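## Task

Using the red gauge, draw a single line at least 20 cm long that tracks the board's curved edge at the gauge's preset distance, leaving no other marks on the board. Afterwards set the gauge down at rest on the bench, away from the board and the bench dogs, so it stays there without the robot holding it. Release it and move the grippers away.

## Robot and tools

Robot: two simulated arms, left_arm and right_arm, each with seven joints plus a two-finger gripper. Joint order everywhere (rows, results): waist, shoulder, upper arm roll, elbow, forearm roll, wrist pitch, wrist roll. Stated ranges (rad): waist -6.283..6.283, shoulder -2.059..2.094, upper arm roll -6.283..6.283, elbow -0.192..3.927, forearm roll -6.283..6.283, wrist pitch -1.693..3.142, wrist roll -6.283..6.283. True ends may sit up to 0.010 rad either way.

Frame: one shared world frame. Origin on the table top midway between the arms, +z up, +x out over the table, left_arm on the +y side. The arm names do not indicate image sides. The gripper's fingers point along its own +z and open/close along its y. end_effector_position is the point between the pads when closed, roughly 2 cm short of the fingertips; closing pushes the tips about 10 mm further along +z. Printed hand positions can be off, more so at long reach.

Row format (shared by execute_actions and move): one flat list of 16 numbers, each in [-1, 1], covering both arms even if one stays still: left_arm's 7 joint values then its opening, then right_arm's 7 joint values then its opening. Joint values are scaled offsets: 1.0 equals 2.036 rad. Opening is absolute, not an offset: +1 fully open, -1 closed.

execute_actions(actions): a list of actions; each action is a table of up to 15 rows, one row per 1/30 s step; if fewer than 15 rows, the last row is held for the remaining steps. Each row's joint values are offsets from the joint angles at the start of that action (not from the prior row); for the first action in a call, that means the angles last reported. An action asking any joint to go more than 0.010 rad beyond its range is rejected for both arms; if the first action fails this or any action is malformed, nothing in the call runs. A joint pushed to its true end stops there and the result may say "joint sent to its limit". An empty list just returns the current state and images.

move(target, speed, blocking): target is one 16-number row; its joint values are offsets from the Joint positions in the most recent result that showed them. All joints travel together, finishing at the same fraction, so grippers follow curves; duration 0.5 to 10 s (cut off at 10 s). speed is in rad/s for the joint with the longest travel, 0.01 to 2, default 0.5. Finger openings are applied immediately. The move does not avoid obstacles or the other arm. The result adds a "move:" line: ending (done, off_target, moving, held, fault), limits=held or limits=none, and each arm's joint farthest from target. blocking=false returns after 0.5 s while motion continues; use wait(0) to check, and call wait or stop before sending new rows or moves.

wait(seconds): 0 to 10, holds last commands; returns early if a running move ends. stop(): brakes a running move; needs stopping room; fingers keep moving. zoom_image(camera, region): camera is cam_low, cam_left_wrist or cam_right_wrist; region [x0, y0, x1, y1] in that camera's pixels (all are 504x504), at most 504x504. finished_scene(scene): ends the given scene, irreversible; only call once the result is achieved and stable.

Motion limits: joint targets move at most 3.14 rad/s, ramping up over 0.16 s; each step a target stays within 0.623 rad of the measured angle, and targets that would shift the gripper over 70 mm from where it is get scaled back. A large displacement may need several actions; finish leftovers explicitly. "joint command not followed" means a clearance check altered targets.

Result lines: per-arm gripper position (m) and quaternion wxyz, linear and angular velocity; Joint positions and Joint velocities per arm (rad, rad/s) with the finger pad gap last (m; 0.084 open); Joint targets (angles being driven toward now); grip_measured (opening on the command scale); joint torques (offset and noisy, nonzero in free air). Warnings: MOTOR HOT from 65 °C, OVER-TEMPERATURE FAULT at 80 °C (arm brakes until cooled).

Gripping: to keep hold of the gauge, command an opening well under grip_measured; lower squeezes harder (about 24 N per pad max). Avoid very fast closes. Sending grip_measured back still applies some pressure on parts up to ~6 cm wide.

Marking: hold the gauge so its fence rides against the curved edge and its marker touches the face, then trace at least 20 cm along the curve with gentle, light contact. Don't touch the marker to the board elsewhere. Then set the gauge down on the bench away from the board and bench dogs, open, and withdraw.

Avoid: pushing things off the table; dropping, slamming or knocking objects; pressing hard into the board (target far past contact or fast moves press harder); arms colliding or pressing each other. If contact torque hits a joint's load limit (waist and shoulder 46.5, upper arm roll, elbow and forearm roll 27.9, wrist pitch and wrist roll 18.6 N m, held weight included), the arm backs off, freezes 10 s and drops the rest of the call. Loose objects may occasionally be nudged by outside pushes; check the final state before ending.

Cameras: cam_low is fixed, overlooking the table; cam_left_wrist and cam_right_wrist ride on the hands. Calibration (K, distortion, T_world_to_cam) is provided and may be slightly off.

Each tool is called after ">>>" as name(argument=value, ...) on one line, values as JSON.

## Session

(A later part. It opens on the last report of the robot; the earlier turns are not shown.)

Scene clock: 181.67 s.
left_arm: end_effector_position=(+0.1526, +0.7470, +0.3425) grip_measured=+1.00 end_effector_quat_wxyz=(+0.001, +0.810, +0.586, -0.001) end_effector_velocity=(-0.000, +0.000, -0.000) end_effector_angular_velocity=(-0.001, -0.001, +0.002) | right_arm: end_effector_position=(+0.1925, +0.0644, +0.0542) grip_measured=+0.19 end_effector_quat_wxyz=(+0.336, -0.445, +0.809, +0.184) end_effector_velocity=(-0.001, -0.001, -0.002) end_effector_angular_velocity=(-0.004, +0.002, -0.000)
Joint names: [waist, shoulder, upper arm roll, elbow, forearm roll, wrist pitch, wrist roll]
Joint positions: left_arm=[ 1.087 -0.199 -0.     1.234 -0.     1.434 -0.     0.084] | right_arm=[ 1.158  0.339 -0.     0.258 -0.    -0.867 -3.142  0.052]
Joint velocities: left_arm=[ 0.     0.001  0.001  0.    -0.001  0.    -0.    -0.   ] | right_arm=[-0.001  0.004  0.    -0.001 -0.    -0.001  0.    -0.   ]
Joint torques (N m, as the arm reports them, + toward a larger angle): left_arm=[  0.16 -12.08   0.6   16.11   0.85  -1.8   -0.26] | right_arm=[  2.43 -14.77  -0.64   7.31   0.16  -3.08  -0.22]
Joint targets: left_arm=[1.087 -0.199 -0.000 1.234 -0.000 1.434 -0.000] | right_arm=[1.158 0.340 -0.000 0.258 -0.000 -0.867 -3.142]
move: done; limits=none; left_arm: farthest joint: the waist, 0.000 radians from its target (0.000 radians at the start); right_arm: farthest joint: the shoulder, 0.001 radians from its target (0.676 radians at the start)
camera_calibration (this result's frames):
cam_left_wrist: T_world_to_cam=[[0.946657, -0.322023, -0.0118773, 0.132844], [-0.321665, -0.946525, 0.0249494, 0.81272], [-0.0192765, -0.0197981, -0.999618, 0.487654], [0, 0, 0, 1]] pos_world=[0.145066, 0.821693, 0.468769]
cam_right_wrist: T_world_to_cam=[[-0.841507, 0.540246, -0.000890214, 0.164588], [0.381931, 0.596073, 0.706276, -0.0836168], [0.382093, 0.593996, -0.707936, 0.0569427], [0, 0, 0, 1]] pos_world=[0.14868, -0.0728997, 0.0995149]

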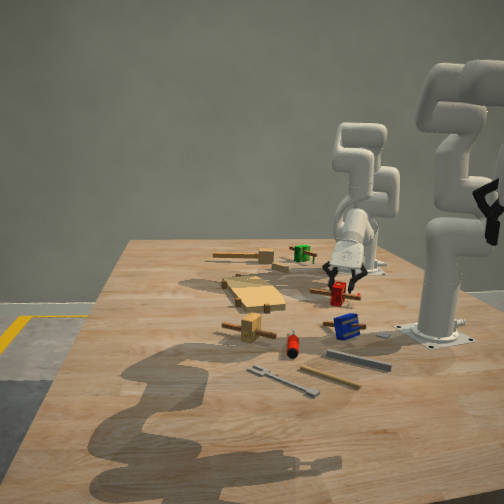

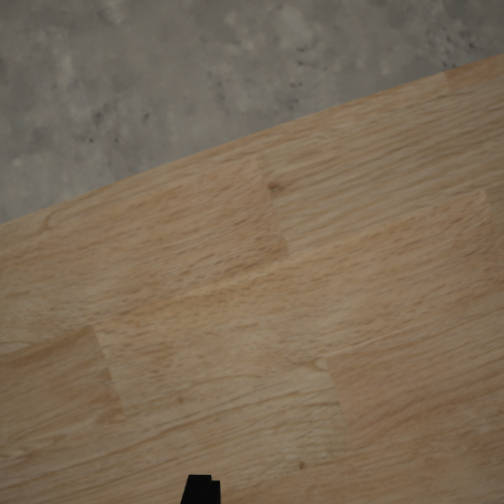

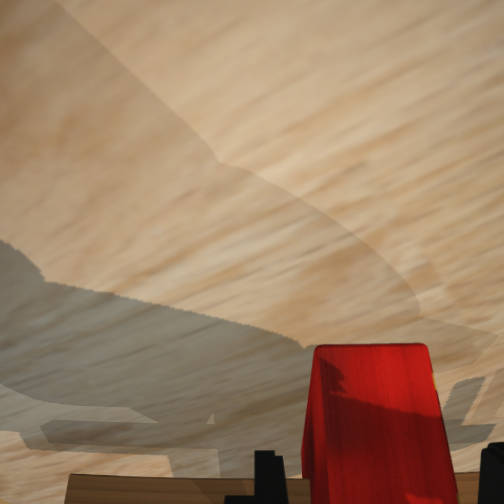

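>>> move(target=[0,0,0,0,0,0,0,1,0,0,0,0,0,0,0,-1])

>>> move(target=[0,0,0,0,0,0,0,1,0,-0.3325,0,-0.0766,0,0.257,0,-1], speed=0.5)

>>> move(target=[0,0,0,0,0,0,0,1,0,0.146,0,0.4353,0,0.6741,0,-1], speed=0.9)

>>> move(target=[0,0,0,0,0,0,0,1,0,0.4498,0,0.5184,0,0.4544,0,-1], speed=0.8)

>>> move(target=[0,0,0,0,0,0,0,1,0,0.0314,0,-0.0221,0,-0.0535,0,-1], speed=0.1)

Scene clock: 190.10 s.
left_arm: end_effector_position=(+0.1526, +0.7470, +0.3425) grip_measured=+1.00 end_effector_quat_wxyz=(+0.001, +0.810, +0.586, -0.001) end_effector_velocity=(-0.000, -0.000, +0.000) end_effector_angular_velocity=(-0.000, -0.001, +0.000) | right_arm: end_effector_position=(+0.1924, +0.0643, +0.0541) grip_measured=-0.28 end_effector_quat_wxyz=(+0.335, -0.445, +0.809, +0.184) end_effector_velocity=(-0.001, -0.001, -0.001) end_effector_angular_velocity=(-0.002, +0.001, +0.000)
Joint names: [waist, shoulder, upper arm roll, elbow, forearm roll, wrist pitch, wrist roll]
Joint positions: left_arm=[ 1.087 -0.199 -0.     1.234 -0.     1.434 -0.     0.084] | right_arm=[ 1.158  0.339 -0.     0.258 -0.    -0.867 -3.142  0.032]
Joint velocities: left_arm=[ 0.    -0.     0.001 -0.    -0.001  0.     0.    -0.   ] | right_arm=[ 0.     0.001 -0.    -0.002  0.    -0.    -0.    -0.   ]
Joint torques (N m, as the arm reports them, + toward a larger angle): left_arm=[  0.05 -11.96   0.58  16.4    0.84  -1.81   0.  ] | right_arm=[  2.67 -15.06  -0.49   7.61   0.15  -3.44  -0.25]
Joint targets: left_arm=[1.087 -0.199 -0.000 1.234 -0.000 1.434 -0.000] | right_arm=[1.158 0.339 -0.000 0.258 -0.000 -0.867 -3.142]
move: done; limits=none; left_arm: farthest joint: the waist, 0.000 radians from its target (0.000 radians at the start); right_arm: farthest joint: the waist, 0.000 radians from its target (0.000 radians at the start)
camera_calibration (this result's frames):
cam_left_wrist: T_world_to_cam=[[0.946657, -0.322023, -0.0118774, 0.132844], [-0.321665, -0.946525, 0.0249494, 0.81272], [-0.0192765, -0.019798, -0.999618, 0.487654], [0, 0, 0, 1]] pos_world=[0.145066, 0.821693, 0.468769]
cam_right_wrist: T_world_to_cam=[[-0.841522, 0.540223, -0.000892943, 0.164583], [0.382077, 0.596341, 0.705971, -0.083469], [0.381914, 0.593749, -0.70824, 0.0570003], [0, 0, 0, 1]] pos_world=[0.148623, -0.0729796, 0.0994436]

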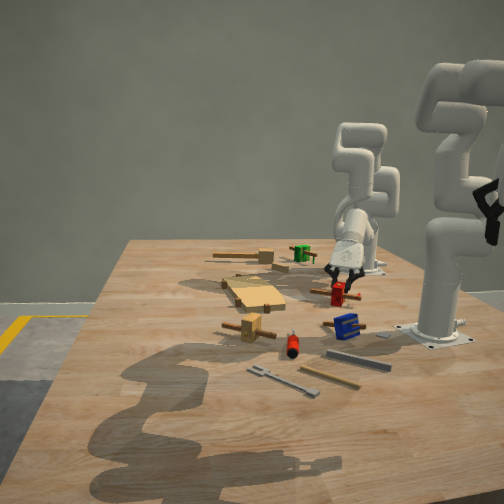

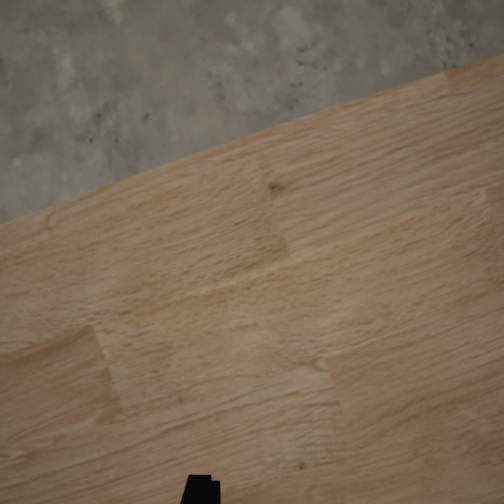

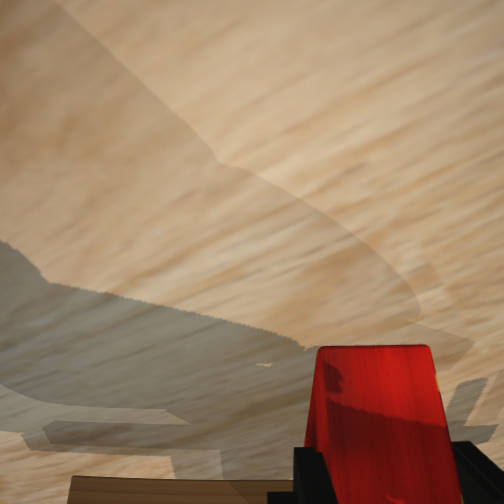

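Scene clock: 191.97 s.
left_arm: end_effector_position=(+0.1526, +0.7470, +0.3425) grip_measured=+1.00 end_effector_quat_wxyz=(+0.001, +0.810, +0.586, -0.001) end_effector_velocity=(+0.001, -0.000, +0.001) end_effector_angular_velocity=(+0.001, -0.001, -0.001) | right_arm: end_effector_position=(+0.1772, +0.0404, +0.1591) grip_measured=-0.28 end_effector_quat_wxyz=(+0.334, -0.446, +0.810, +0.184) end_effector_velocity=(-0.000, +0.000, +0.001) end_effector_angular_velocity=(+0.002, -0.001, +0.001)
Joint names: [waist, shoulder, upper arm roll, elbow, forearm roll, wrist pitch, wrist roll]
Joint positions: left_arm=[ 1.087 -0.199 -0.     1.234 -0.     1.434 -0.     0.084] | right_arm=[ 1.158 -0.337 -0.     0.102 -0.    -0.344 -3.142  0.032]
Joint velocities: left_arm=[-0.001 -0.001 -0.001  0.    -0.001  0.     0.     0.   ] | right_arm=[ 0.001 -0.004 -0.    -0.    -0.     0.001  0.     0.   ]
Joint torques (N m, as the arm reports them, + toward a larger angle): left_arm=[  0.24 -11.93   0.61  16.34   1.03  -1.87  -0.06] | right_arm=[ 2.59 -8.4  -0.13 14.82  0.11 -3.52 -0.14]
Joint targets: left_arm=[1.087 -0.199 -0.000 1.234 -0.000 1.434 -0.000] | right_arm=[1.158 -0.338 -0.000 0.102 -0.000 -0.344 -3.142]
move: done; limits=none; left_arm: farthest joint: the waist, 0.000 radians from its target (0.000 radians at the start); right_arm: farthest joint: the shoulder, 0.001 radians from its target (0.677 radians at the start)
camera_calibration (this result's frames):
cam_left_wrist: T_world_to_cam=[[0.946657, -0.322023, -0.0118773, 0.132844], [-0.321665, -0.946525, 0.0249494, 0.81272], [-0.0192765, -0.019798, -0.999618, 0.487654], [0, 0, 0, 1]] pos_world=[0.145066, 0.821693, 0.468769]
cam_right_wrist: T_world_to_cam=[[-0.84152, 0.540225, -0.000968612, 0.164835], [0.383081, 0.597994, 0.704026, -0.137428], [0.380912, 0.59208, -0.710174, 0.151943], [0, 0, 0, 1]] pos_world=[0.133481, -0.0968295, 0.204818]

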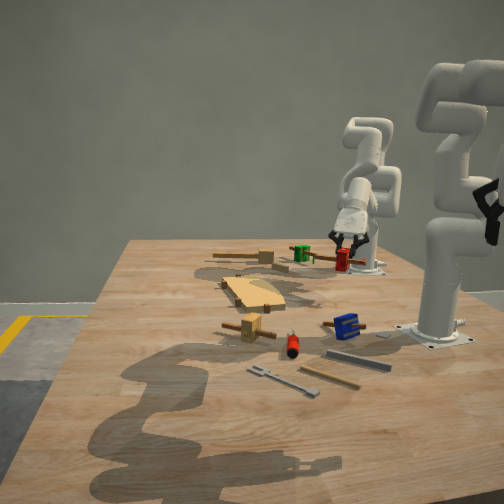

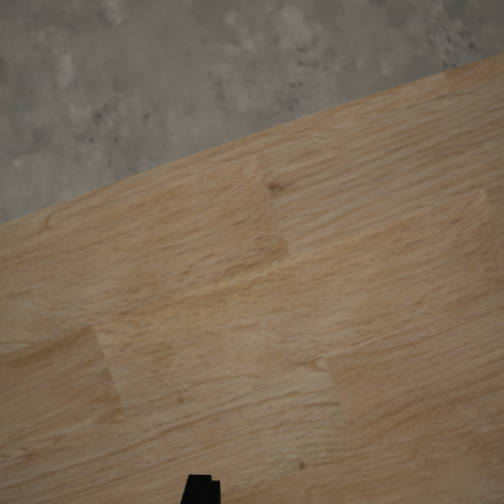

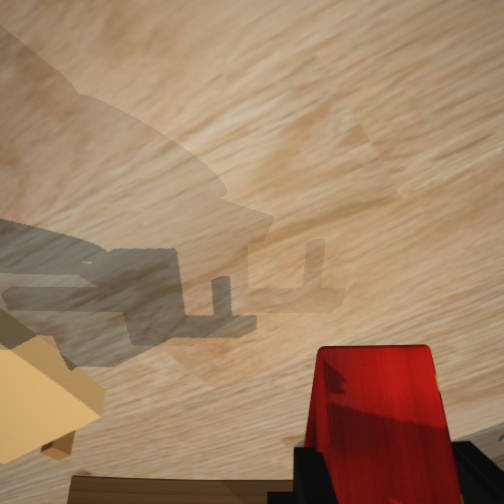

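Scene clock: 194.13 s.
left_arm: end_effector_position=(+0.1526, +0.7470, +0.3425) grip_measured=+1.00 end_effector_quat_wxyz=(+0.001, +0.810, +0.586, -0.001) end_effector_velocity=(+0.000, -0.000, -0.000) end_effector_angular_velocity=(-0.001, -0.000, -0.002) | right_arm: end_effector_position=(+0.2042, +0.0827, +0.1996) grip_measured=-0.28 end_effector_quat_wxyz=(-0.000, -0.482, +0.876, -0.000) end_effector_velocity=(+0.000, -0.000, -0.000) end_effector_angular_velocity=(-0.001, +0.001, -0.001)
Joint names: [waist, shoulder, upper arm roll, elbow, forearm roll, wrist pitch, wrist roll]
Joint positions: left_arm=[ 1.087 -0.199 -0.     1.234 -0.     1.434 -0.     0.084] | right_arm=[ 1.158 -0.04  -0.     0.988 -0.     1.028 -3.142  0.032]
Joint velocities: left_arm=[-0.    -0.    -0.001 -0.    -0.001  0.001  0.002  0.   ] | right_arm=[-0.001  0.001  0.     0.001 -0.     0.001  0.     0.   ]
Joint torques (N m, as the arm reports them, + toward a larger angle): left_arm=[ -0.05 -11.89   0.66  16.3    0.83  -1.75  -0.08] | right_arm=[  2.49 -17.09  -0.39  18.26   0.23  -2.05  -0.18]
Joint targets: left_arm=[1.087 -0.199 -0.000 1.234 -0.000 1.434 -0.000] | right_arm=[1.158 -0.040 -0.000 0.988 -0.000 1.029 -3.142]
move: done; limits=none; left_arm: farthest joint: the waist, 0.000 radians from its target (0.000 radians at the start); right_arm: farthest joint: the waist, 0.000 radians from its target (0.000 radians at the start)
camera_calibration (this result's frames):
cam_left_wrist: T_world_to_cam=[[0.946657, -0.322023, -0.0118774, 0.132844], [-0.321665, -0.946525, 0.0249493, 0.81272], [-0.0192765, -0.0197979, -0.999618, 0.487654], [0, 0, 0, 1]] pos_world=[0.145066, 0.821693, 0.468769]
cam_right_wrist: T_world_to_cam=[[-0.84263, 0.538471, -0.00492353, 0.165927], [0.538486, 0.842631, -0.00239097, -0.112598], [0.00286125, -0.00466596, -0.999985, 0.329789], [0, 0, 0, 1]] pos_world=[0.199504, 0.00707032, 0.330332]

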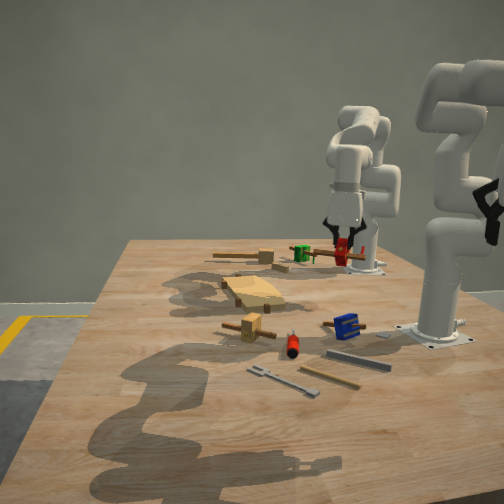

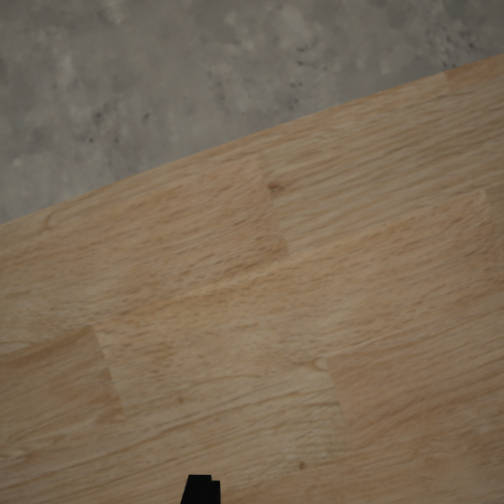

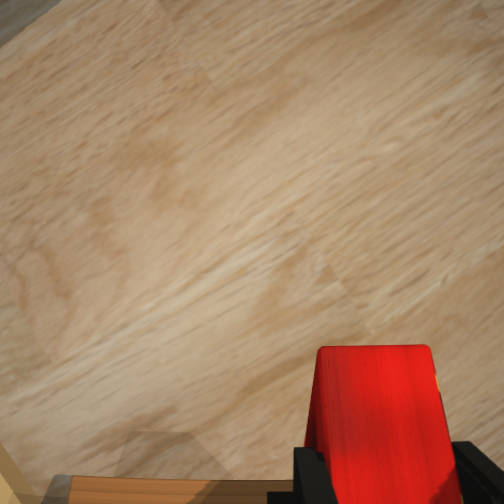

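Scene clock: 196.07 s.
left_arm: end_effector_position=(+0.1526, +0.7470, +0.3425) grip_measured=+1.00 end_effector_quat_wxyz=(+0.001, +0.810, +0.586, -0.001) end_effector_velocity=(+0.001, -0.000, +0.000) end_effector_angular_velocity=(+0.000, -0.000, -0.002) | right_arm: end_effector_position=(+0.2204, +0.1081, +0.1200) grip_measured=-0.28 end_effector_quat_wxyz=(-0.335, -0.445, +0.810, -0.185) end_effector_velocity=(-0.000, -0.002, -0.003) end_effector_angular_velocity=(-0.008, +0.005, -0.001)
Joint names: [waist, shoulder, upper arm roll, elbow, forearm roll, wrist pitch, wrist roll]
Joint positions: left_arm=[ 1.087 -0.199 -0.     1.234 -0.     1.434 -0.     0.084] | right_arm=[ 1.158  0.875 -0.     2.043 -0.     1.953 -3.142  0.032]
Joint velocities: left_arm=[-0.002  0.    -0.001  0.    -0.    -0.    -0.    -0.   ] | right_arm=[-0.001  0.007  0.    -0.001 -0.     0.002  0.    -0.   ]
Joint torques (N m, as the arm reports them, + toward a larger angle): left_arm=[ -0.01 -11.57   0.41  16.3    0.66  -1.88  -0.15] | right_arm=[  2.35 -30.15  -0.69  16.84   0.21   0.87  -0.11]
Joint targets: left_arm=[1.087 -0.199 -0.000 1.234 -0.000 1.434 -0.000] | right_arm=[1.158 0.876 -0.000 2.043 -0.000 1.953 -3.142]
move: done; limits=none; left_arm: farthest joint: the waist, 0.000 radians from its target (0.000 radians at the start); right_arm: farthest joint: the shoulder, 0.001 radians from its target (0.915 radians at the start)
camera_calibration (this result's frames):
cam_left_wrist: T_world_to_cam=[[0.946657, -0.322023, -0.0118774, 0.132844], [-0.321665, -0.946525, 0.0249493, 0.81272], [-0.0192765, -0.0197979, -0.999618, 0.487654], [0, 0, 0, 1]] pos_world=[0.145066, 0.821693, 0.468769]
cam_right_wrist: T_world_to_cam=[[-0.844895, 0.534897, -0.00617839, 0.166511], [0.381369, 0.594211, -0.708146, 0.00326426], [-0.375113, -0.600665, -0.706039, 0.362666], [0, 0, 0, 1]] pos_world=[0.27548, 0.126835, 0.259397]

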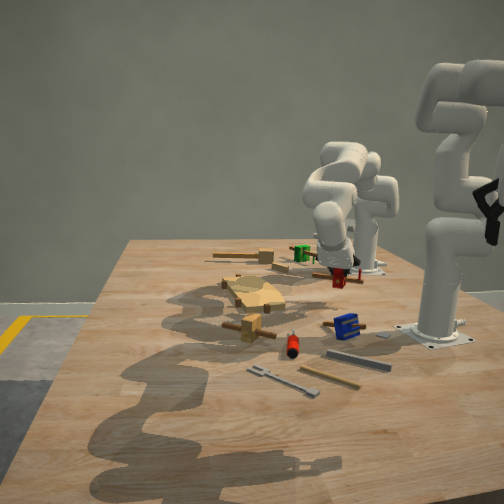

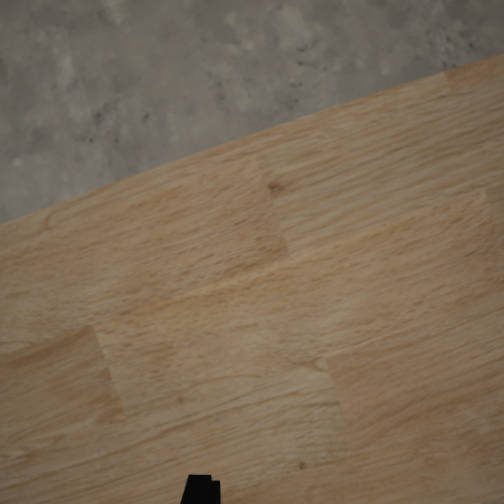

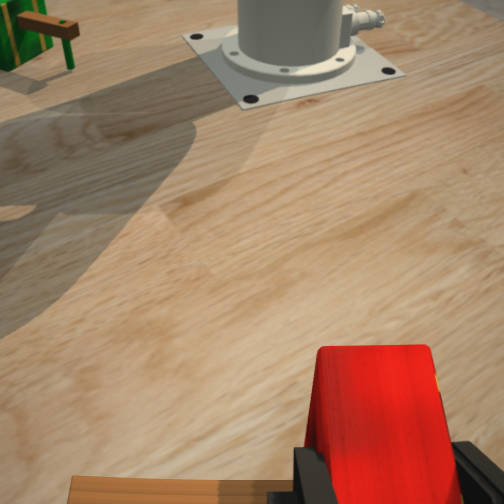

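Scene clock: 197.53 s.
left_arm: end_effector_position=(+0.1526, +0.7470, +0.3425) grip_measured=+1.00 end_effector_quat_wxyz=(+0.001, +0.810, +0.586, -0.001) end_effector_velocity=(-0.000, -0.000, -0.000) end_effector_angular_velocity=(-0.001, +0.000, +0.000) | right_arm: end_effector_position=(+0.2205, +0.1082, +0.0663) grip_measured=-0.28 end_effector_quat_wxyz=(-0.335, -0.445, +0.810, -0.184) end_effector_velocity=(-0.000, -0.001, -0.002) end_effector_angular_velocity=(-0.004, +0.002, +0.000)
Joint names: [waist, shoulder, upper arm roll, elbow, forearm roll, wrist pitch, wrist roll]
Joint positions: left_arm=[ 1.087 -0.199 -0.     1.234 -0.     1.434 -0.     0.084] | right_arm=[ 1.158  0.938 -0.     1.998 -0.     1.844 -3.142  0.032]
Joint velocities: left_arm=[-0.     0.     0.001  0.     0.     0.001  0.001 -0.   ] | right_arm=[-0.     0.002 -0.    -0.003 -0.    -0.    -0.     0.   ]
Joint torques (N m, as the arm reports them, + toward a larger angle): left_arm=[ -0.5  -11.75   0.56  16.28   1.16  -1.64  -0.13] | right_arm=[  2.28 -30.23  -0.73  16.2    0.22   0.86  -0.28]
Joint targets: left_arm=[1.087 -0.199 -0.000 1.234 -0.000 1.434 -0.000] | right_arm=[1.158 0.939 -0.000 1.998 -0.000 1.844 -3.142]
move: done; limits=none; left_arm: farthest joint: the waist, 0.000 radians from its target (0.000 radians at the start); right_arm: farthest joint: the waist, 0.000 radians from its target (0.000 radians at the start)
camera_calibration (this result's frames):
cam_left_wrist: T_world_to_cam=[[0.946657, -0.322023, -0.0118774, 0.132844], [-0.321665, -0.946525, 0.0249494, 0.81272], [-0.0192765, -0.019798, -0.999618, 0.487654], [0, 0, 0, 1]] pos_world=[0.145066, 0.821693, 0.468769]
cam_right_wrist: T_world_to_cam=[[-0.844917, 0.534861, -0.0061713, 0.166197], [0.381571, 0.5946, -0.707711, -0.0350088], [-0.374858, -0.600312, -0.706475, 0.324795], [0, 0, 0, 1]] pos_world=[0.275533, 0.126902, 0.205709]

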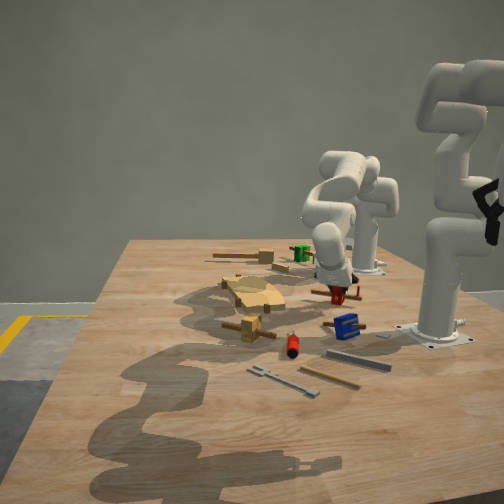

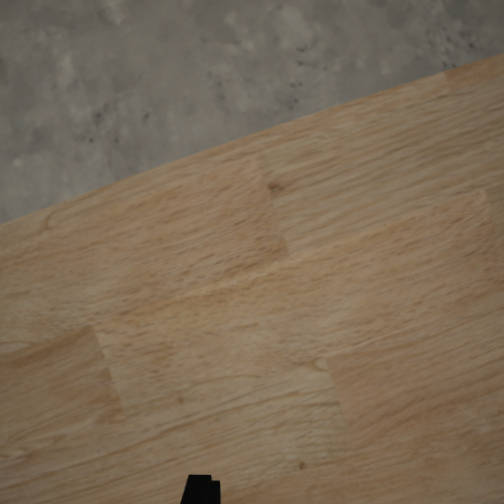

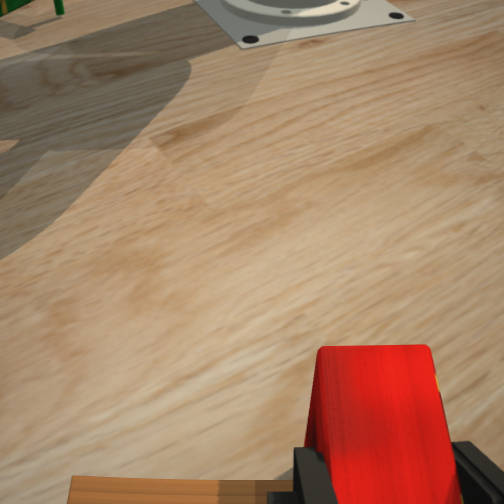

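>>> move(target=[0,0,0,0,0,0,0,1,0,0.0037,0,-0.001,0,-0.0047,0,-1], speed=0.02)

Scene clock: 200.40 s.
left_arm: end_effector_position=(+0.1526, +0.7470, +0.3425) grip_measured=+1.00 end_effector_quat_wxyz=(+0.001, +0.810, +0.586, -0.001) end_effector_velocity=(+0.001, -0.000, +0.000) end_effector_angular_velocity=(+0.001, -0.001, -0.001) | right_arm: end_effector_position=(+0.2205, +0.1082, +0.0611) grip_measured=-0.28 end_effector_quat_wxyz=(-0.335, -0.445, +0.810, -0.184) end_effector_velocity=(+0.001, +0.000, -0.000) end_effector_angular_velocity=(+0.002, -0.001, -0.001)
Joint names: [waist, shoulder, upper arm roll, elbow, forearm roll, wrist pitch, wrist roll]
Joint positions: left_arm=[ 1.087 -0.199 -0.     1.234 -0.     1.434 -0.     0.084] | right_arm=[ 1.158  0.946 -0.     1.996 -0.     1.835 -3.142  0.032]
Joint velocities: left_arm=[-0.    -0.001 -0.001 -0.    -0.001 -0.001  0.    -0.   ] | right_arm=[-0.001  0.001  0.     0.002  0.    -0.001  0.    -0.   ]
Joint torques (N m, as the arm reports them, + toward a larger angle): left_arm=[  0.01 -12.03   0.46  16.27   1.23  -1.76  -0.19] | right_arm=[  2.43 -30.21  -0.76  16.23   0.18   0.73  -0.12]
Joint targets: left_arm=[1.087 -0.199 -0.000 1.234 -0.000 1.434 -0.000] | right_arm=[1.158 0.946 -0.000 1.996 -0.000 1.835 -3.142]
move: done; limits=none; left_arm: farthest joint: the waist, 0.000 radians from its target (0.000 radians at the start); right_arm: farthest joint: the wrist pitch, 0.001 radians from its target (0.010 radians at the start)
camera_calibration (this result's frames):
cam_left_wrist: T_world_to_cam=[[0.946657, -0.322023, -0.0118775, 0.132844], [-0.321665, -0.946525, 0.0249493, 0.81272], [-0.0192766, -0.0197979, -0.999618, 0.487654], [0, 0, 0, 1]] pos_world=[0.145066, 0.821693, 0.468769]
cam_right_wrist: T_world_to_cam=[[-0.84492, 0.534857, -0.00617014, 0.166166], [0.381557, 0.594587, -0.707729, -0.0386788], [-0.374865, -0.600329, -0.706457, 0.321129], [0, 0, 0, 1]] pos_world=[0.275535, 0.126906, 0.200515]

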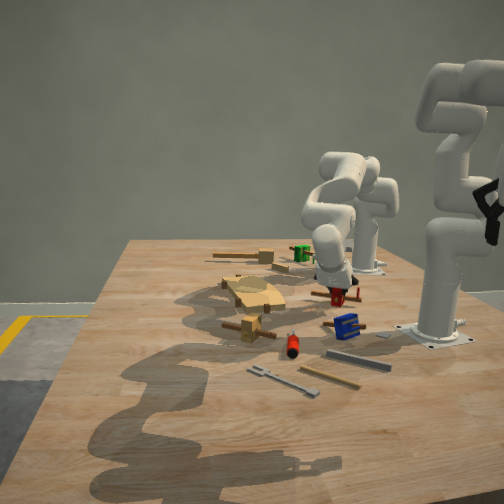

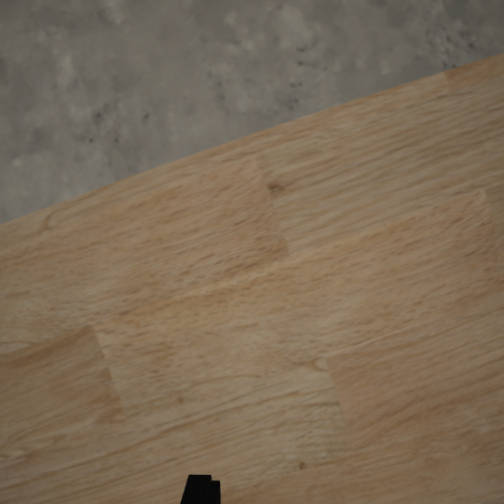

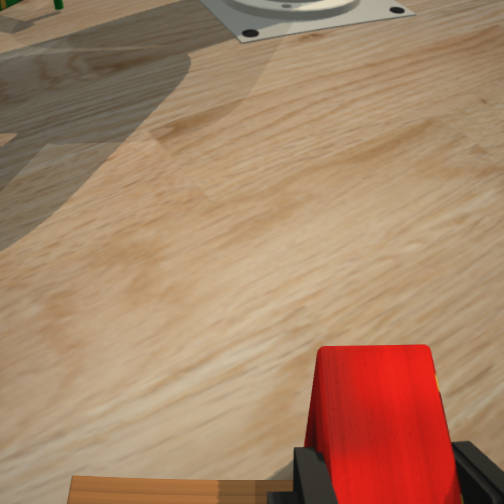

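>>> move(target=[0,0,0,0,0,0,0,1,0,0.002,0,-0.0005,0,-0.0025,0,-1], speed=0.02)

Scene clock: 204.03 s.
left_arm: end_effector_position=(+0.1526, +0.7470, +0.3425) grip_measured=+1.00 end_effector_quat_wxyz=(+0.001, +0.810, +0.586, -0.001) end_effector_velocity=(+0.001, -0.000, -0.000) end_effector_angular_velocity=(-0.001, -0.002, -0.000) | right_arm: end_effector_position=(+0.2206, +0.1083, +0.0598) grip_measured=-0.28 end_effector_quat_wxyz=(-0.335, -0.445, +0.810, -0.184) end_effector_velocity=(+0.001, -0.000, +0.000) end_effector_angular_velocity=(+0.001, -0.001, -0.001)
Joint names: [waist, shoulder, upper arm roll, elbow, forearm roll, wrist pitch, wrist roll]
Joint positions: left_arm=[ 1.087 -0.199 -0.     1.234 -0.     1.434 -0.     0.084] | right_arm=[ 1.158  0.948 -0.     1.996 -0.     1.832 -3.142  0.032]
Joint velocities: left_arm=[ 0.     0.    -0.001  0.    -0.002  0.     0.    -0.   ] | right_arm=[-0.001 -0.001  0.    -0.001 -0.001 -0.001 -0.     0.   ]
Joint torques (N m, as the arm reports them, + toward a larger angle): left_arm=[ -0.1  -11.43   0.49  16.36   0.97  -1.62  -0.26] | right_arm=[  2.34 -23.95  -0.75  14.26   0.11  -4.03  -0.16]
Joint targets: left_arm=[1.087 -0.199 -0.000 1.234 -0.000 1.434 -0.000] | right_arm=[1.158 0.950 -0.000 1.995 -0.000 1.830 -3.142]
move: done; limits=none; left_arm: farthest joint: the waist, 0.000 radians from its target (0.000 radians at the start); right_arm: farthest joint: the wrist pitch, 0.003 radians from its target (0.005 radians at the start)
camera_calibration (this result's frames):
cam_left_wrist: T_world_to_cam=[[0.946657, -0.322023, -0.0118774, 0.132844], [-0.321665, -0.946525, 0.0249494, 0.81272], [-0.0192765, -0.019798, -0.999618, 0.487654], [0, 0, 0, 1]] pos_world=[0.145066, 0.821693, 0.468769]
cam_right_wrist: T_world_to_cam=[[-0.844929, 0.534843, -0.00617789, 0.166138], [0.381745, 0.594898, -0.707366, -0.0397658], [-0.374655, -0.600033, -0.70682, 0.320304], [0, 0, 0, 1]] pos_world=[0.275559, 0.126991, 0.199294]

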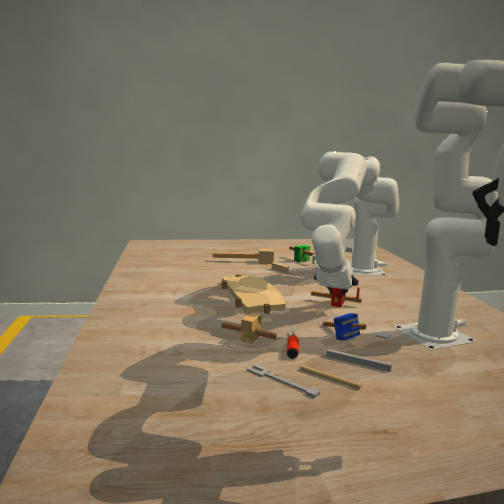

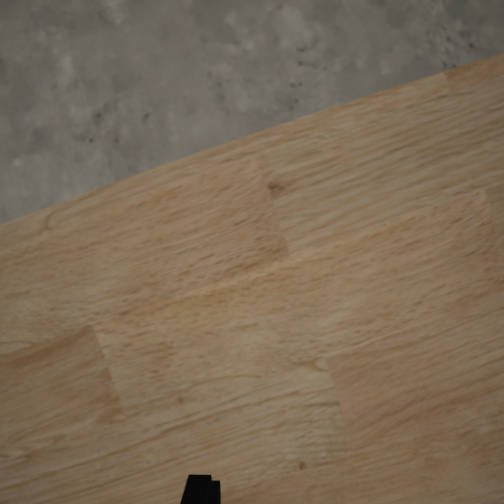

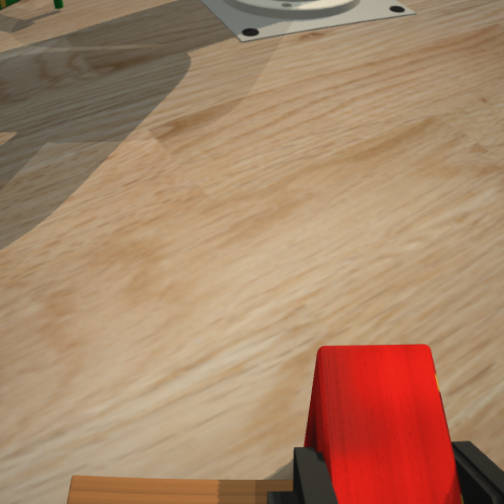

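>>> move(target=[0,0,0,0,0,0,0,1,0,-0.0005,0,0,0,0,0,0.2])

>>> move(target=[0,0,0,0,0,0,0,1,0,-0.0354,0,0.0231,0,0.0594,0,0.2], speed=0.2)

>>> move(target=[0,0,0,0,0,0,0,1,0,-0.4055,0,-0.5418,0,-0.5223,0.7716,1], speed=1.0)

Scene clock: 210.33 s.
left_arm: end_effector_position=(+0.1526, +0.7470, +0.3425) grip_measured=+1.00 end_effector_quat_wxyz=(+0.001, +0.810, +0.586, -0.001) end_effector_velocity=(+0.000, -0.000, -0.000) end_effector_angular_velocity=(+0.000, -0.000, -0.001) | right_arm: end_effector_position=(+0.2206, +0.1084, +0.0600) grip_measured=+0.19 end_effector_quat_wxyz=(-0.335, -0.445, +0.810, -0.184) end_effector_velocity=(+0.001, +0.001, +0.002) end_effector_angular_velocity=(+0.003, -0.002, -0.000)
Joint names: [waist, shoulder, upper arm roll, elbow, forearm roll, wrist pitch, wrist roll]
Joint positions: left_arm=[ 1.087 -0.199 -0.     1.234 -0.     1.434 -0.     0.084] | right_arm=[ 1.158  0.947 -0.     1.996 -0.     1.832 -3.142  0.052]
Joint velocities: left_arm=[-0.001 -0.     0.001 -0.    -0.    -0.     0.001 -0.   ] | right_arm=[-0.    -0.004 -0.     0.     0.     0.001  0.     0.   ]
Joint torques (N m, as the arm reports them, + toward a larger angle): left_arm=[ -0.28 -11.68   0.59  16.34   1.39  -1.75  -0.19] | right_arm=[  2.46 -29.93  -0.72  16.08   0.12   0.65  -0.16]
Joint targets: left_arm=[1.087 -0.199 -0.000 1.234 -0.000 1.434 -0.000] | right_arm=[1.158 0.947 -0.000 1.996 -0.000 1.832 -3.142]
move: done; limits=none; left_arm: farthest joint: the waist, 0.000 radians from its target (0.000 radians at the start); right_arm: farthest joint: the waist, 0.000 radians from its target (0.000 radians at the start)
camera_calibration (this result's frames):
cam_left_wrist: T_world_to_cam=[[0.946657, -0.322023, -0.0118774, 0.132844], [-0.321665, -0.946525, 0.0249494, 0.81272], [-0.0192765, -0.019798, -0.999618, 0.487654], [0, 0, 0, 1]] pos_world=[0.145066, 0.821693, 0.468769]
cam_right_wrist: T_world_to_cam=[[-0.844924, 0.534851, -0.00617404, 0.166142], [0.381937, 0.595199, -0.707009, -0.0397804], [-0.37447, -0.599727, -0.707177, 0.320448], [0, 0, 0, 1]] pos_world=[0.275569, 0.126997, 0.199514]

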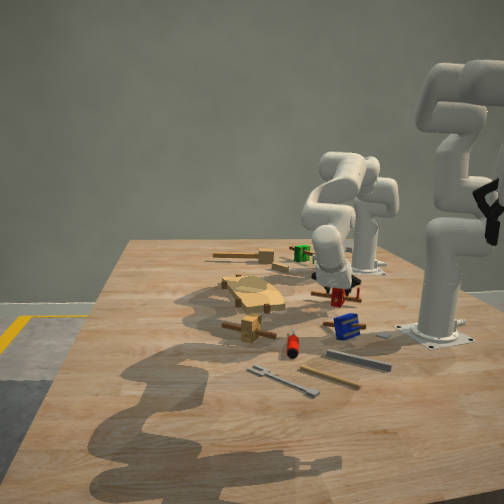

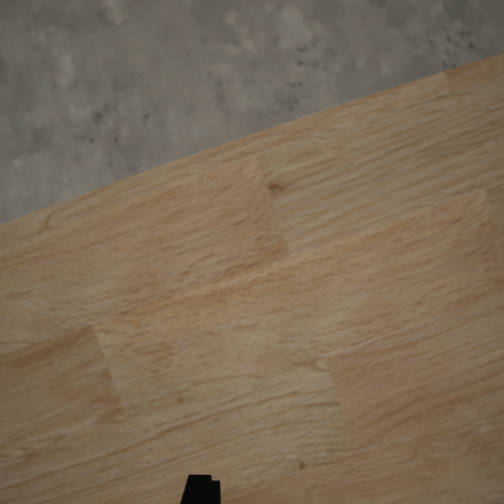

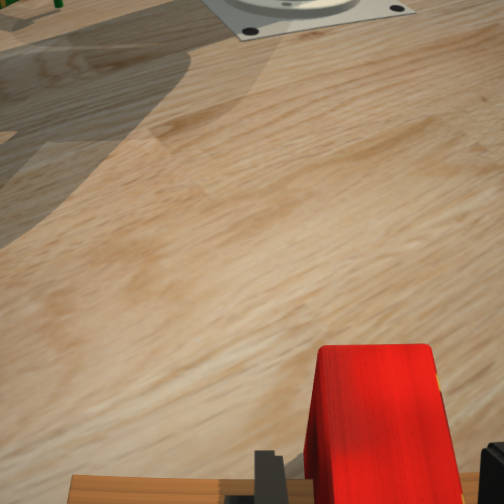

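Scene clock: 211.40 s.
left_arm: end_effector_position=(+0.1526, +0.7470, +0.3425) grip_measured=+1.00 end_effector_quat_wxyz=(+0.001, +0.810, +0.586, -0.001) end_effector_velocity=(+0.000, -0.000, -0.000) end_effector_angular_velocity=(-0.001, -0.001, -0.001) | right_arm: end_effector_position=(+0.2203, +0.1079, +0.1195) grip_measured=+0.19 end_effector_quat_wxyz=(-0.336, -0.445, +0.809, -0.185) end_effector_velocity=(+0.001, +0.001, +0.002) end_effector_angular_velocity=(+0.004, -0.002, -0.001)
Joint names: [waist, shoulder, upper arm roll, elbow, forearm roll, wrist pitch, wrist roll]
Joint positions: left_arm=[ 1.087 -0.199 -0.     1.234 -0.     1.434 -0.     0.084] | right_arm=[ 1.158  0.876 -0.     2.043 -0.     1.953 -3.142  0.052]
Joint velocities: left_arm=[-0.     0.001  0.    -0.    -0.001  0.     0.     0.   ] | right_arm=[-0.    -0.003 -0.     0.003  0.     0.001  0.     0.   ]
Joint torques (N m, as the arm reports them, + toward a larger angle): left_arm=[  0.01 -11.96   0.43  16.26   1.09  -1.86  -0.16] | right_arm=[  2.42 -29.75  -0.7   16.37   0.27   0.64  -0.23]
Joint targets: left_arm=[1.087 -0.199 -0.000 1.234 -0.000 1.434 -0.000] | right_arm=[1.158 0.875 -0.000 2.043 -0.000 1.953 -3.142]
move: done; limits=none; left_arm: farthest joint: the waist, 0.000 radians from its target (0.000 radians at the start); right_arm: farthest joint: the shoulder, 0.001 radians from its target (0.072 radians at the start)
camera_calibration (this result's frames):
cam_left_wrist: T_world_to_cam=[[0.946657, -0.322023, -0.0118773, 0.132843], [-0.321665, -0.946525, 0.0249493, 0.81272], [-0.0192764, -0.0197979, -0.999618, 0.487654], [0, 0, 0, 1]] pos_world=[0.145066, 0.821693, 0.468769]
cam_right_wrist: T_world_to_cam=[[-0.844906, 0.534879, -0.00618072, 0.166493], [0.380989, 0.593628, -0.70884, 0.00328923], [-0.375474, -0.601258, -0.705343, 0.362265], [0, 0, 0, 1]] pos_world=[0.275439, 0.126809, 0.258882]

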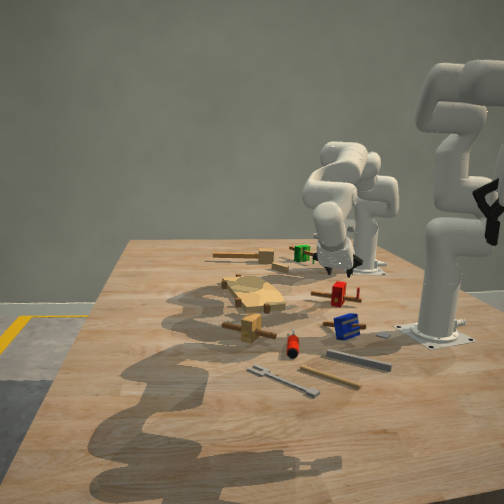

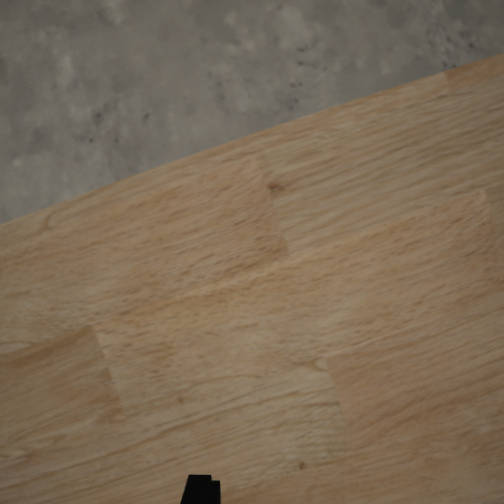

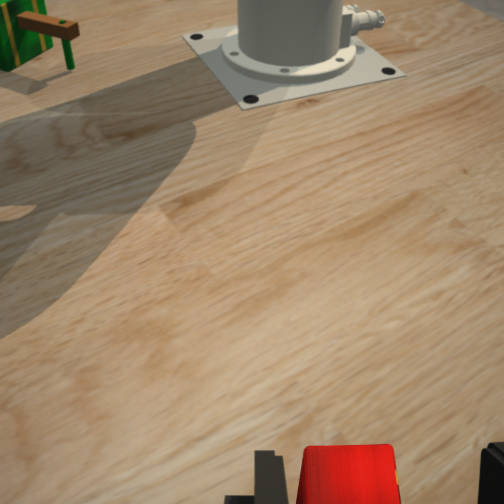

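Scene clock: 213.63 s.
left_arm: end_effector_position=(+0.1526, +0.7470, +0.3425) grip_measured=+1.00 end_effector_quat_wxyz=(+0.001, +0.810, +0.586, -0.001) end_effector_velocity=(-0.000, +0.000, +0.000) end_effector_angular_velocity=(+0.002, +0.001, -0.001) | right_arm: end_effector_position=(+0.2085, +0.0895, +0.1498) grip_measured=+1.00 end_effector_quat_wxyz=(+0.000, +0.279, +0.960, -0.000) end_effector_velocity=(+0.001, -0.001, -0.000) end_effector_angular_velocity=(+0.000, -0.000, -0.005)
Joint names: [waist, shoulder, upper arm roll, elbow, forearm roll, wrist pitch, wrist roll]
Joint positions: left_arm=[ 1.087 -0.199 -0.     1.234 -0.     1.434 -0.     0.084] | right_arm=[ 1.158  0.051 -0.     0.94  -0.     0.89  -1.571  0.084]
Joint velocities: left_arm=[ 0.001 -0.001 -0.001  0.     0.001 -0.001  0.001 -0.   ] | right_arm=[-0.003 -0.001 -0.    -0.002  0.    -0.002  0.002 -0.   ]
Joint torques (N m, as the arm reports them, + toward a larger angle): left_arm=[ -0.07 -11.42   0.66  16.13   0.94  -1.72  -0.21] | right_arm=[  2.45 -17.97  -0.39  17.3    0.37  -1.88  -0.18]
Joint targets: left_arm=[1.087 -0.199 -0.000 1.234 -0.000 1.434 -0.000] | right_arm=[1.158 0.050 -0.000 0.940 -0.000 0.890 -1.571]
move: done; limits=none; left_arm: farthest joint: the waist, 0.000 radians from its target (0.000 radians at the start); right_arm: farthest joint: the waist, 0.000 radians from its target (0.000 radians at the start)
camera_calibration (this result's frames):
cam_left_wrist: T_world_to_cam=[[0.946657, -0.322023, -0.0118772, 0.132843], [-0.321665, -0.946525, 0.0249491, 0.81272], [-0.0192763, -0.0197978, -0.999618, 0.487654], [0, 0, 0, 1]] pos_world=[0.145066, 0.821693, 0.468769]
cam_right_wrist: T_world_to_cam=[[0.538172, 0.842818, -0.00537125, -0.149501], [0.842826, -0.538185, -0.00123167, -0.0608491], [-0.0039288, -0.00386418, -0.999985, 0.281352], [0, 0, 0, 1]] pos_world=[0.132848, 0.094341, 0.28047]

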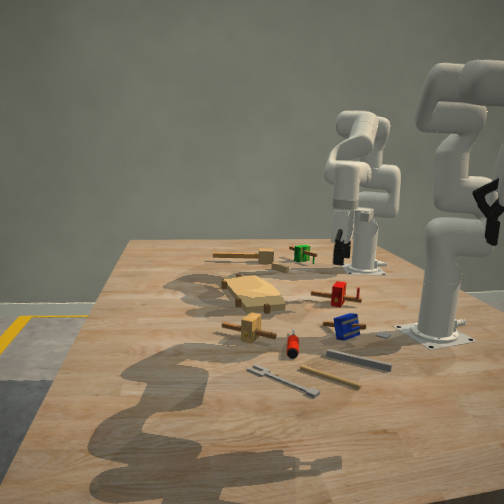

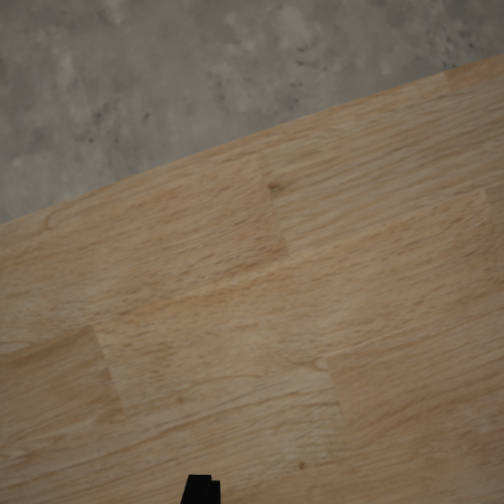

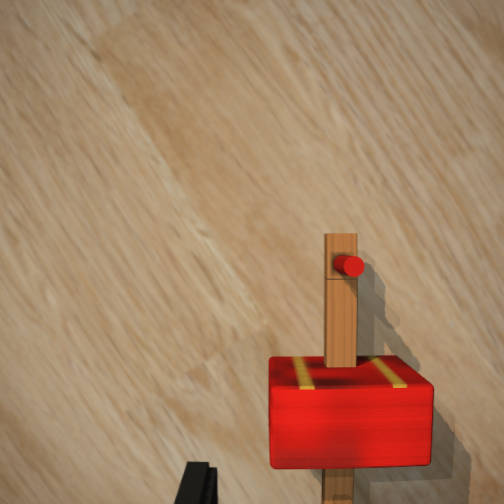

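>>> move(target=[0,0,0,0,0,0,0,1,0.0015,0.0957,0,-0.035,0,-0.1311,0,1], speed=0.25)

>>> execute_actions(actions=[[[0,0,0,0,0,0,0,1,0,0,0,0,0,0,0,0.4]],[[0,0,0,0,0,0,0,1,0,0,0,0,0,0,0,-0.5]]])

Scene clock: 219.50 s.
left_arm: end_effector_position=(+0.1526, +0.7470, +0.3425) grip_measured=+1.00 end_effector_quat_wxyz=(+0.001, +0.810, +0.586, -0.001) end_effector_velocity=(+0.000, -0.000, +0.000) end_effector_angular_velocity=(+0.001, +0.002, -0.003) | right_arm: end_effector_position=(+0.2091, +0.0930, +0.0544) grip_measured=+1.00 end_effector_quat_wxyz=(+0.000, +0.277, +0.961, +0.000) end_effector_velocity=(-0.001, -0.001, -0.002) end_effector_angular_velocity=(-0.002, +0.002, -0.001)
Joint names: [waist, shoulder, upper arm roll, elbow, forearm roll, wrist pitch, wrist roll]
Joint positions: left_arm=[ 1.087 -0.199 -0.     1.234 -0.     1.434 -0.     0.084] | right_arm=[ 1.161  0.245 -0.     0.869 -0.     0.623 -1.571  0.084]
Joint velocities: left_arm=[-0.    -0.    -0.002  0.     0.001  0.     0.    -0.   ] | right_arm=[-0.001  0.002  0.    -0.003  0.    -0.002 -0.    -0.   ]
Joint torques (N m, as the arm reports them, + toward a larger angle): left_arm=[  0.09 -11.52   0.57  15.97   0.93  -1.72  -0.23] | right_arm=[  2.41 -19.65  -0.31  15.32   0.26  -1.96  -0.24]
Joint targets: left_arm=[1.087 -0.199 -0.000 1.234 -0.000 1.434 -0.000] | right_arm=[1.161 0.246 -0.000 0.869 -0.000 0.623 -1.571]
move: done; limits=none; left_arm: farthest joint: the waist, 0.000 radians from its target (0.000 radians at the start); right_arm: farthest joint: the shoulder, 0.001 radians from its target (0.196 radians at the start)
camera_calibration (this result's frames):
cam_left_wrist: T_world_to_cam=[[0.946657, -0.322023, -0.0118772, 0.132843], [-0.321664, -0.946525, 0.0249492, 0.81272], [-0.0192763, -0.0197979, -0.999618, 0.487654], [0, 0, 0, 1]] pos_world=[0.145066, 0.821693, 0.468769]
cam_right_wrist: T_world_to_cam=[[0.535553, 0.844493, -0.00391821, -0.152978], [0.844496, -0.535561, -0.00127543, -0.0601317], [-0.00317553, -0.00262585, -0.999992, 0.185639], [0, 0, 0, 1]] pos_world=[0.133298, 0.0974725, 0.184962]

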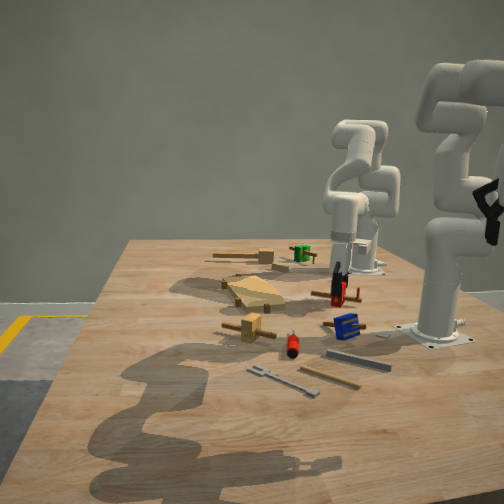

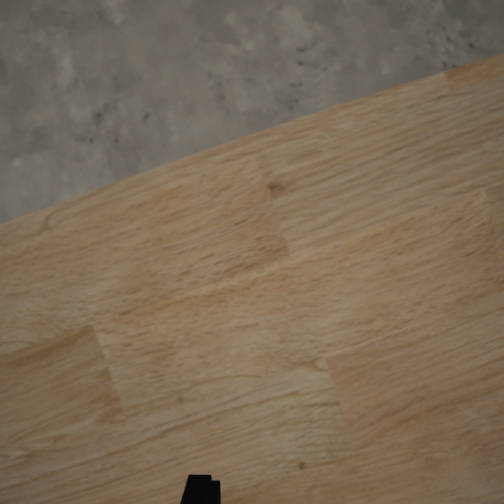

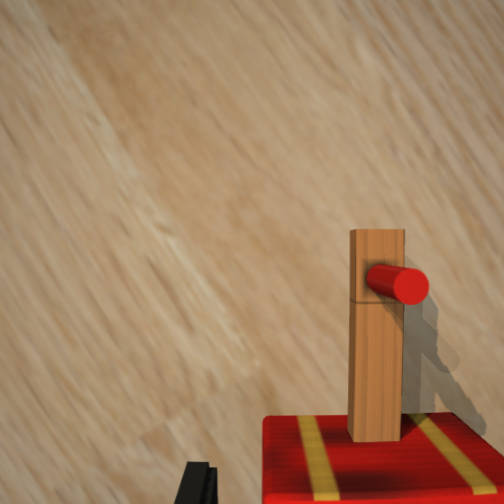

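Scene clock: 220.50 s.
left_arm: end_effector_position=(+0.1526, +0.7470, +0.3425) grip_measured=+1.00 end_effector_quat_wxyz=(+0.001, +0.810, +0.586, -0.001) end_effector_velocity=(+0.000, +0.000, -0.000) end_effector_angular_velocity=(-0.000, +0.000, -0.001) | right_arm: end_effector_position=(+0.2091, +0.0931, +0.0544) grip_measured=+0.40 end_effector_quat_wxyz=(+0.000, +0.277, +0.961, +0.000) end_effector_velocity=(+0.000, +0.000, +0.001) end_effector_angular_velocity=(+0.002, -0.001, -0.000)
Joint names: [waist, shoulder, upper arm roll, elbow, forearm roll, wrist pitch, wrist roll]
Joint positions: left_arm=[ 1.087 -0.199 -0.     1.234 -0.     1.434 -0.     0.084] | right_arm=[ 1.161  0.245 -0.     0.869 -0.     0.623 -1.571  0.061]
Joint velocities: left_arm=[-0.001  0.     0.     0.     0.    -0.    -0.    -0.   ] | right_arm=[ 0.    -0.002 -0.     0.     0.     0.001  0.     0.   ]
Joint torques (N m, as the arm reports them, + toward a larger angle): left_arm=[ -0.54 -11.68   0.54  16.3    1.32  -1.73  -0.03] | right_arm=[  2.39 -19.42  -0.49  15.     0.21  -1.69  -0.14]
Joint targets: left_arm=[1.087 -0.199 -0.000 1.234 -0.000 1.434 -0.000] | right_arm=[1.161 0.245 -0.000 0.869 -0.000 0.623 -1.571]
camera_calibration (this result's frames):
cam_left_wrist: T_world_to_cam=[[0.946658, -0.322023, -0.0118772, 0.132843], [-0.321664, -0.946525, 0.0249491, 0.81272], [-0.0192762, -0.0197978, -0.999618, 0.487654], [0, 0, 0, 1]] pos_world=[0.145066, 0.821693, 0.468769]
cam_right_wrist: T_world_to_cam=[[0.535559, 0.84449, -0.00369355, -0.153065], [0.844492, -0.535566, -0.00127483, -0.0601339], [-0.00305472, -0.00243643, -0.999992, 0.18568], [0, 0, 0, 1]] pos_world=[0.133325, 0.0975084, 0.185037]

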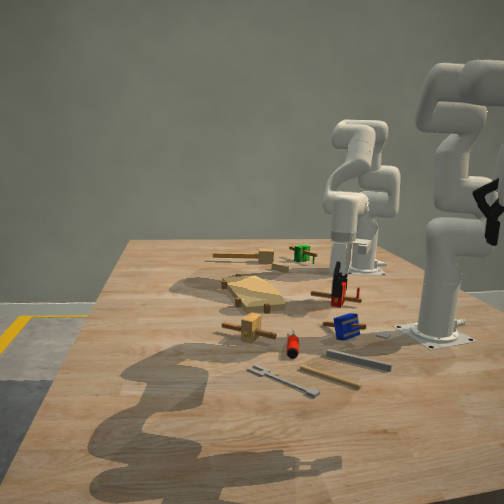

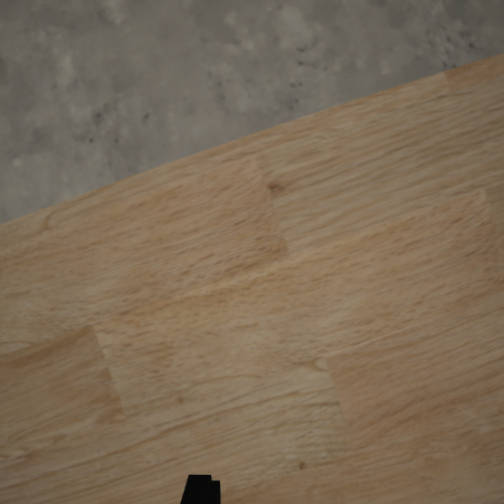

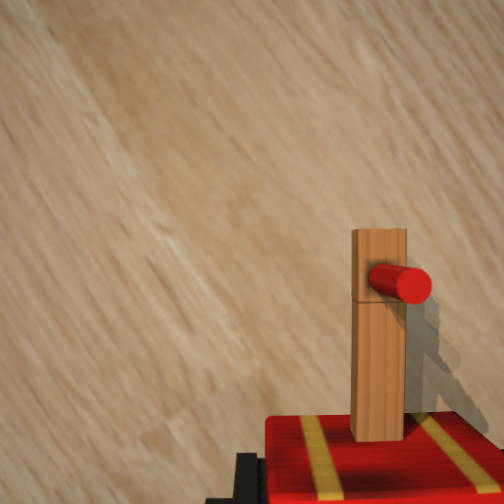

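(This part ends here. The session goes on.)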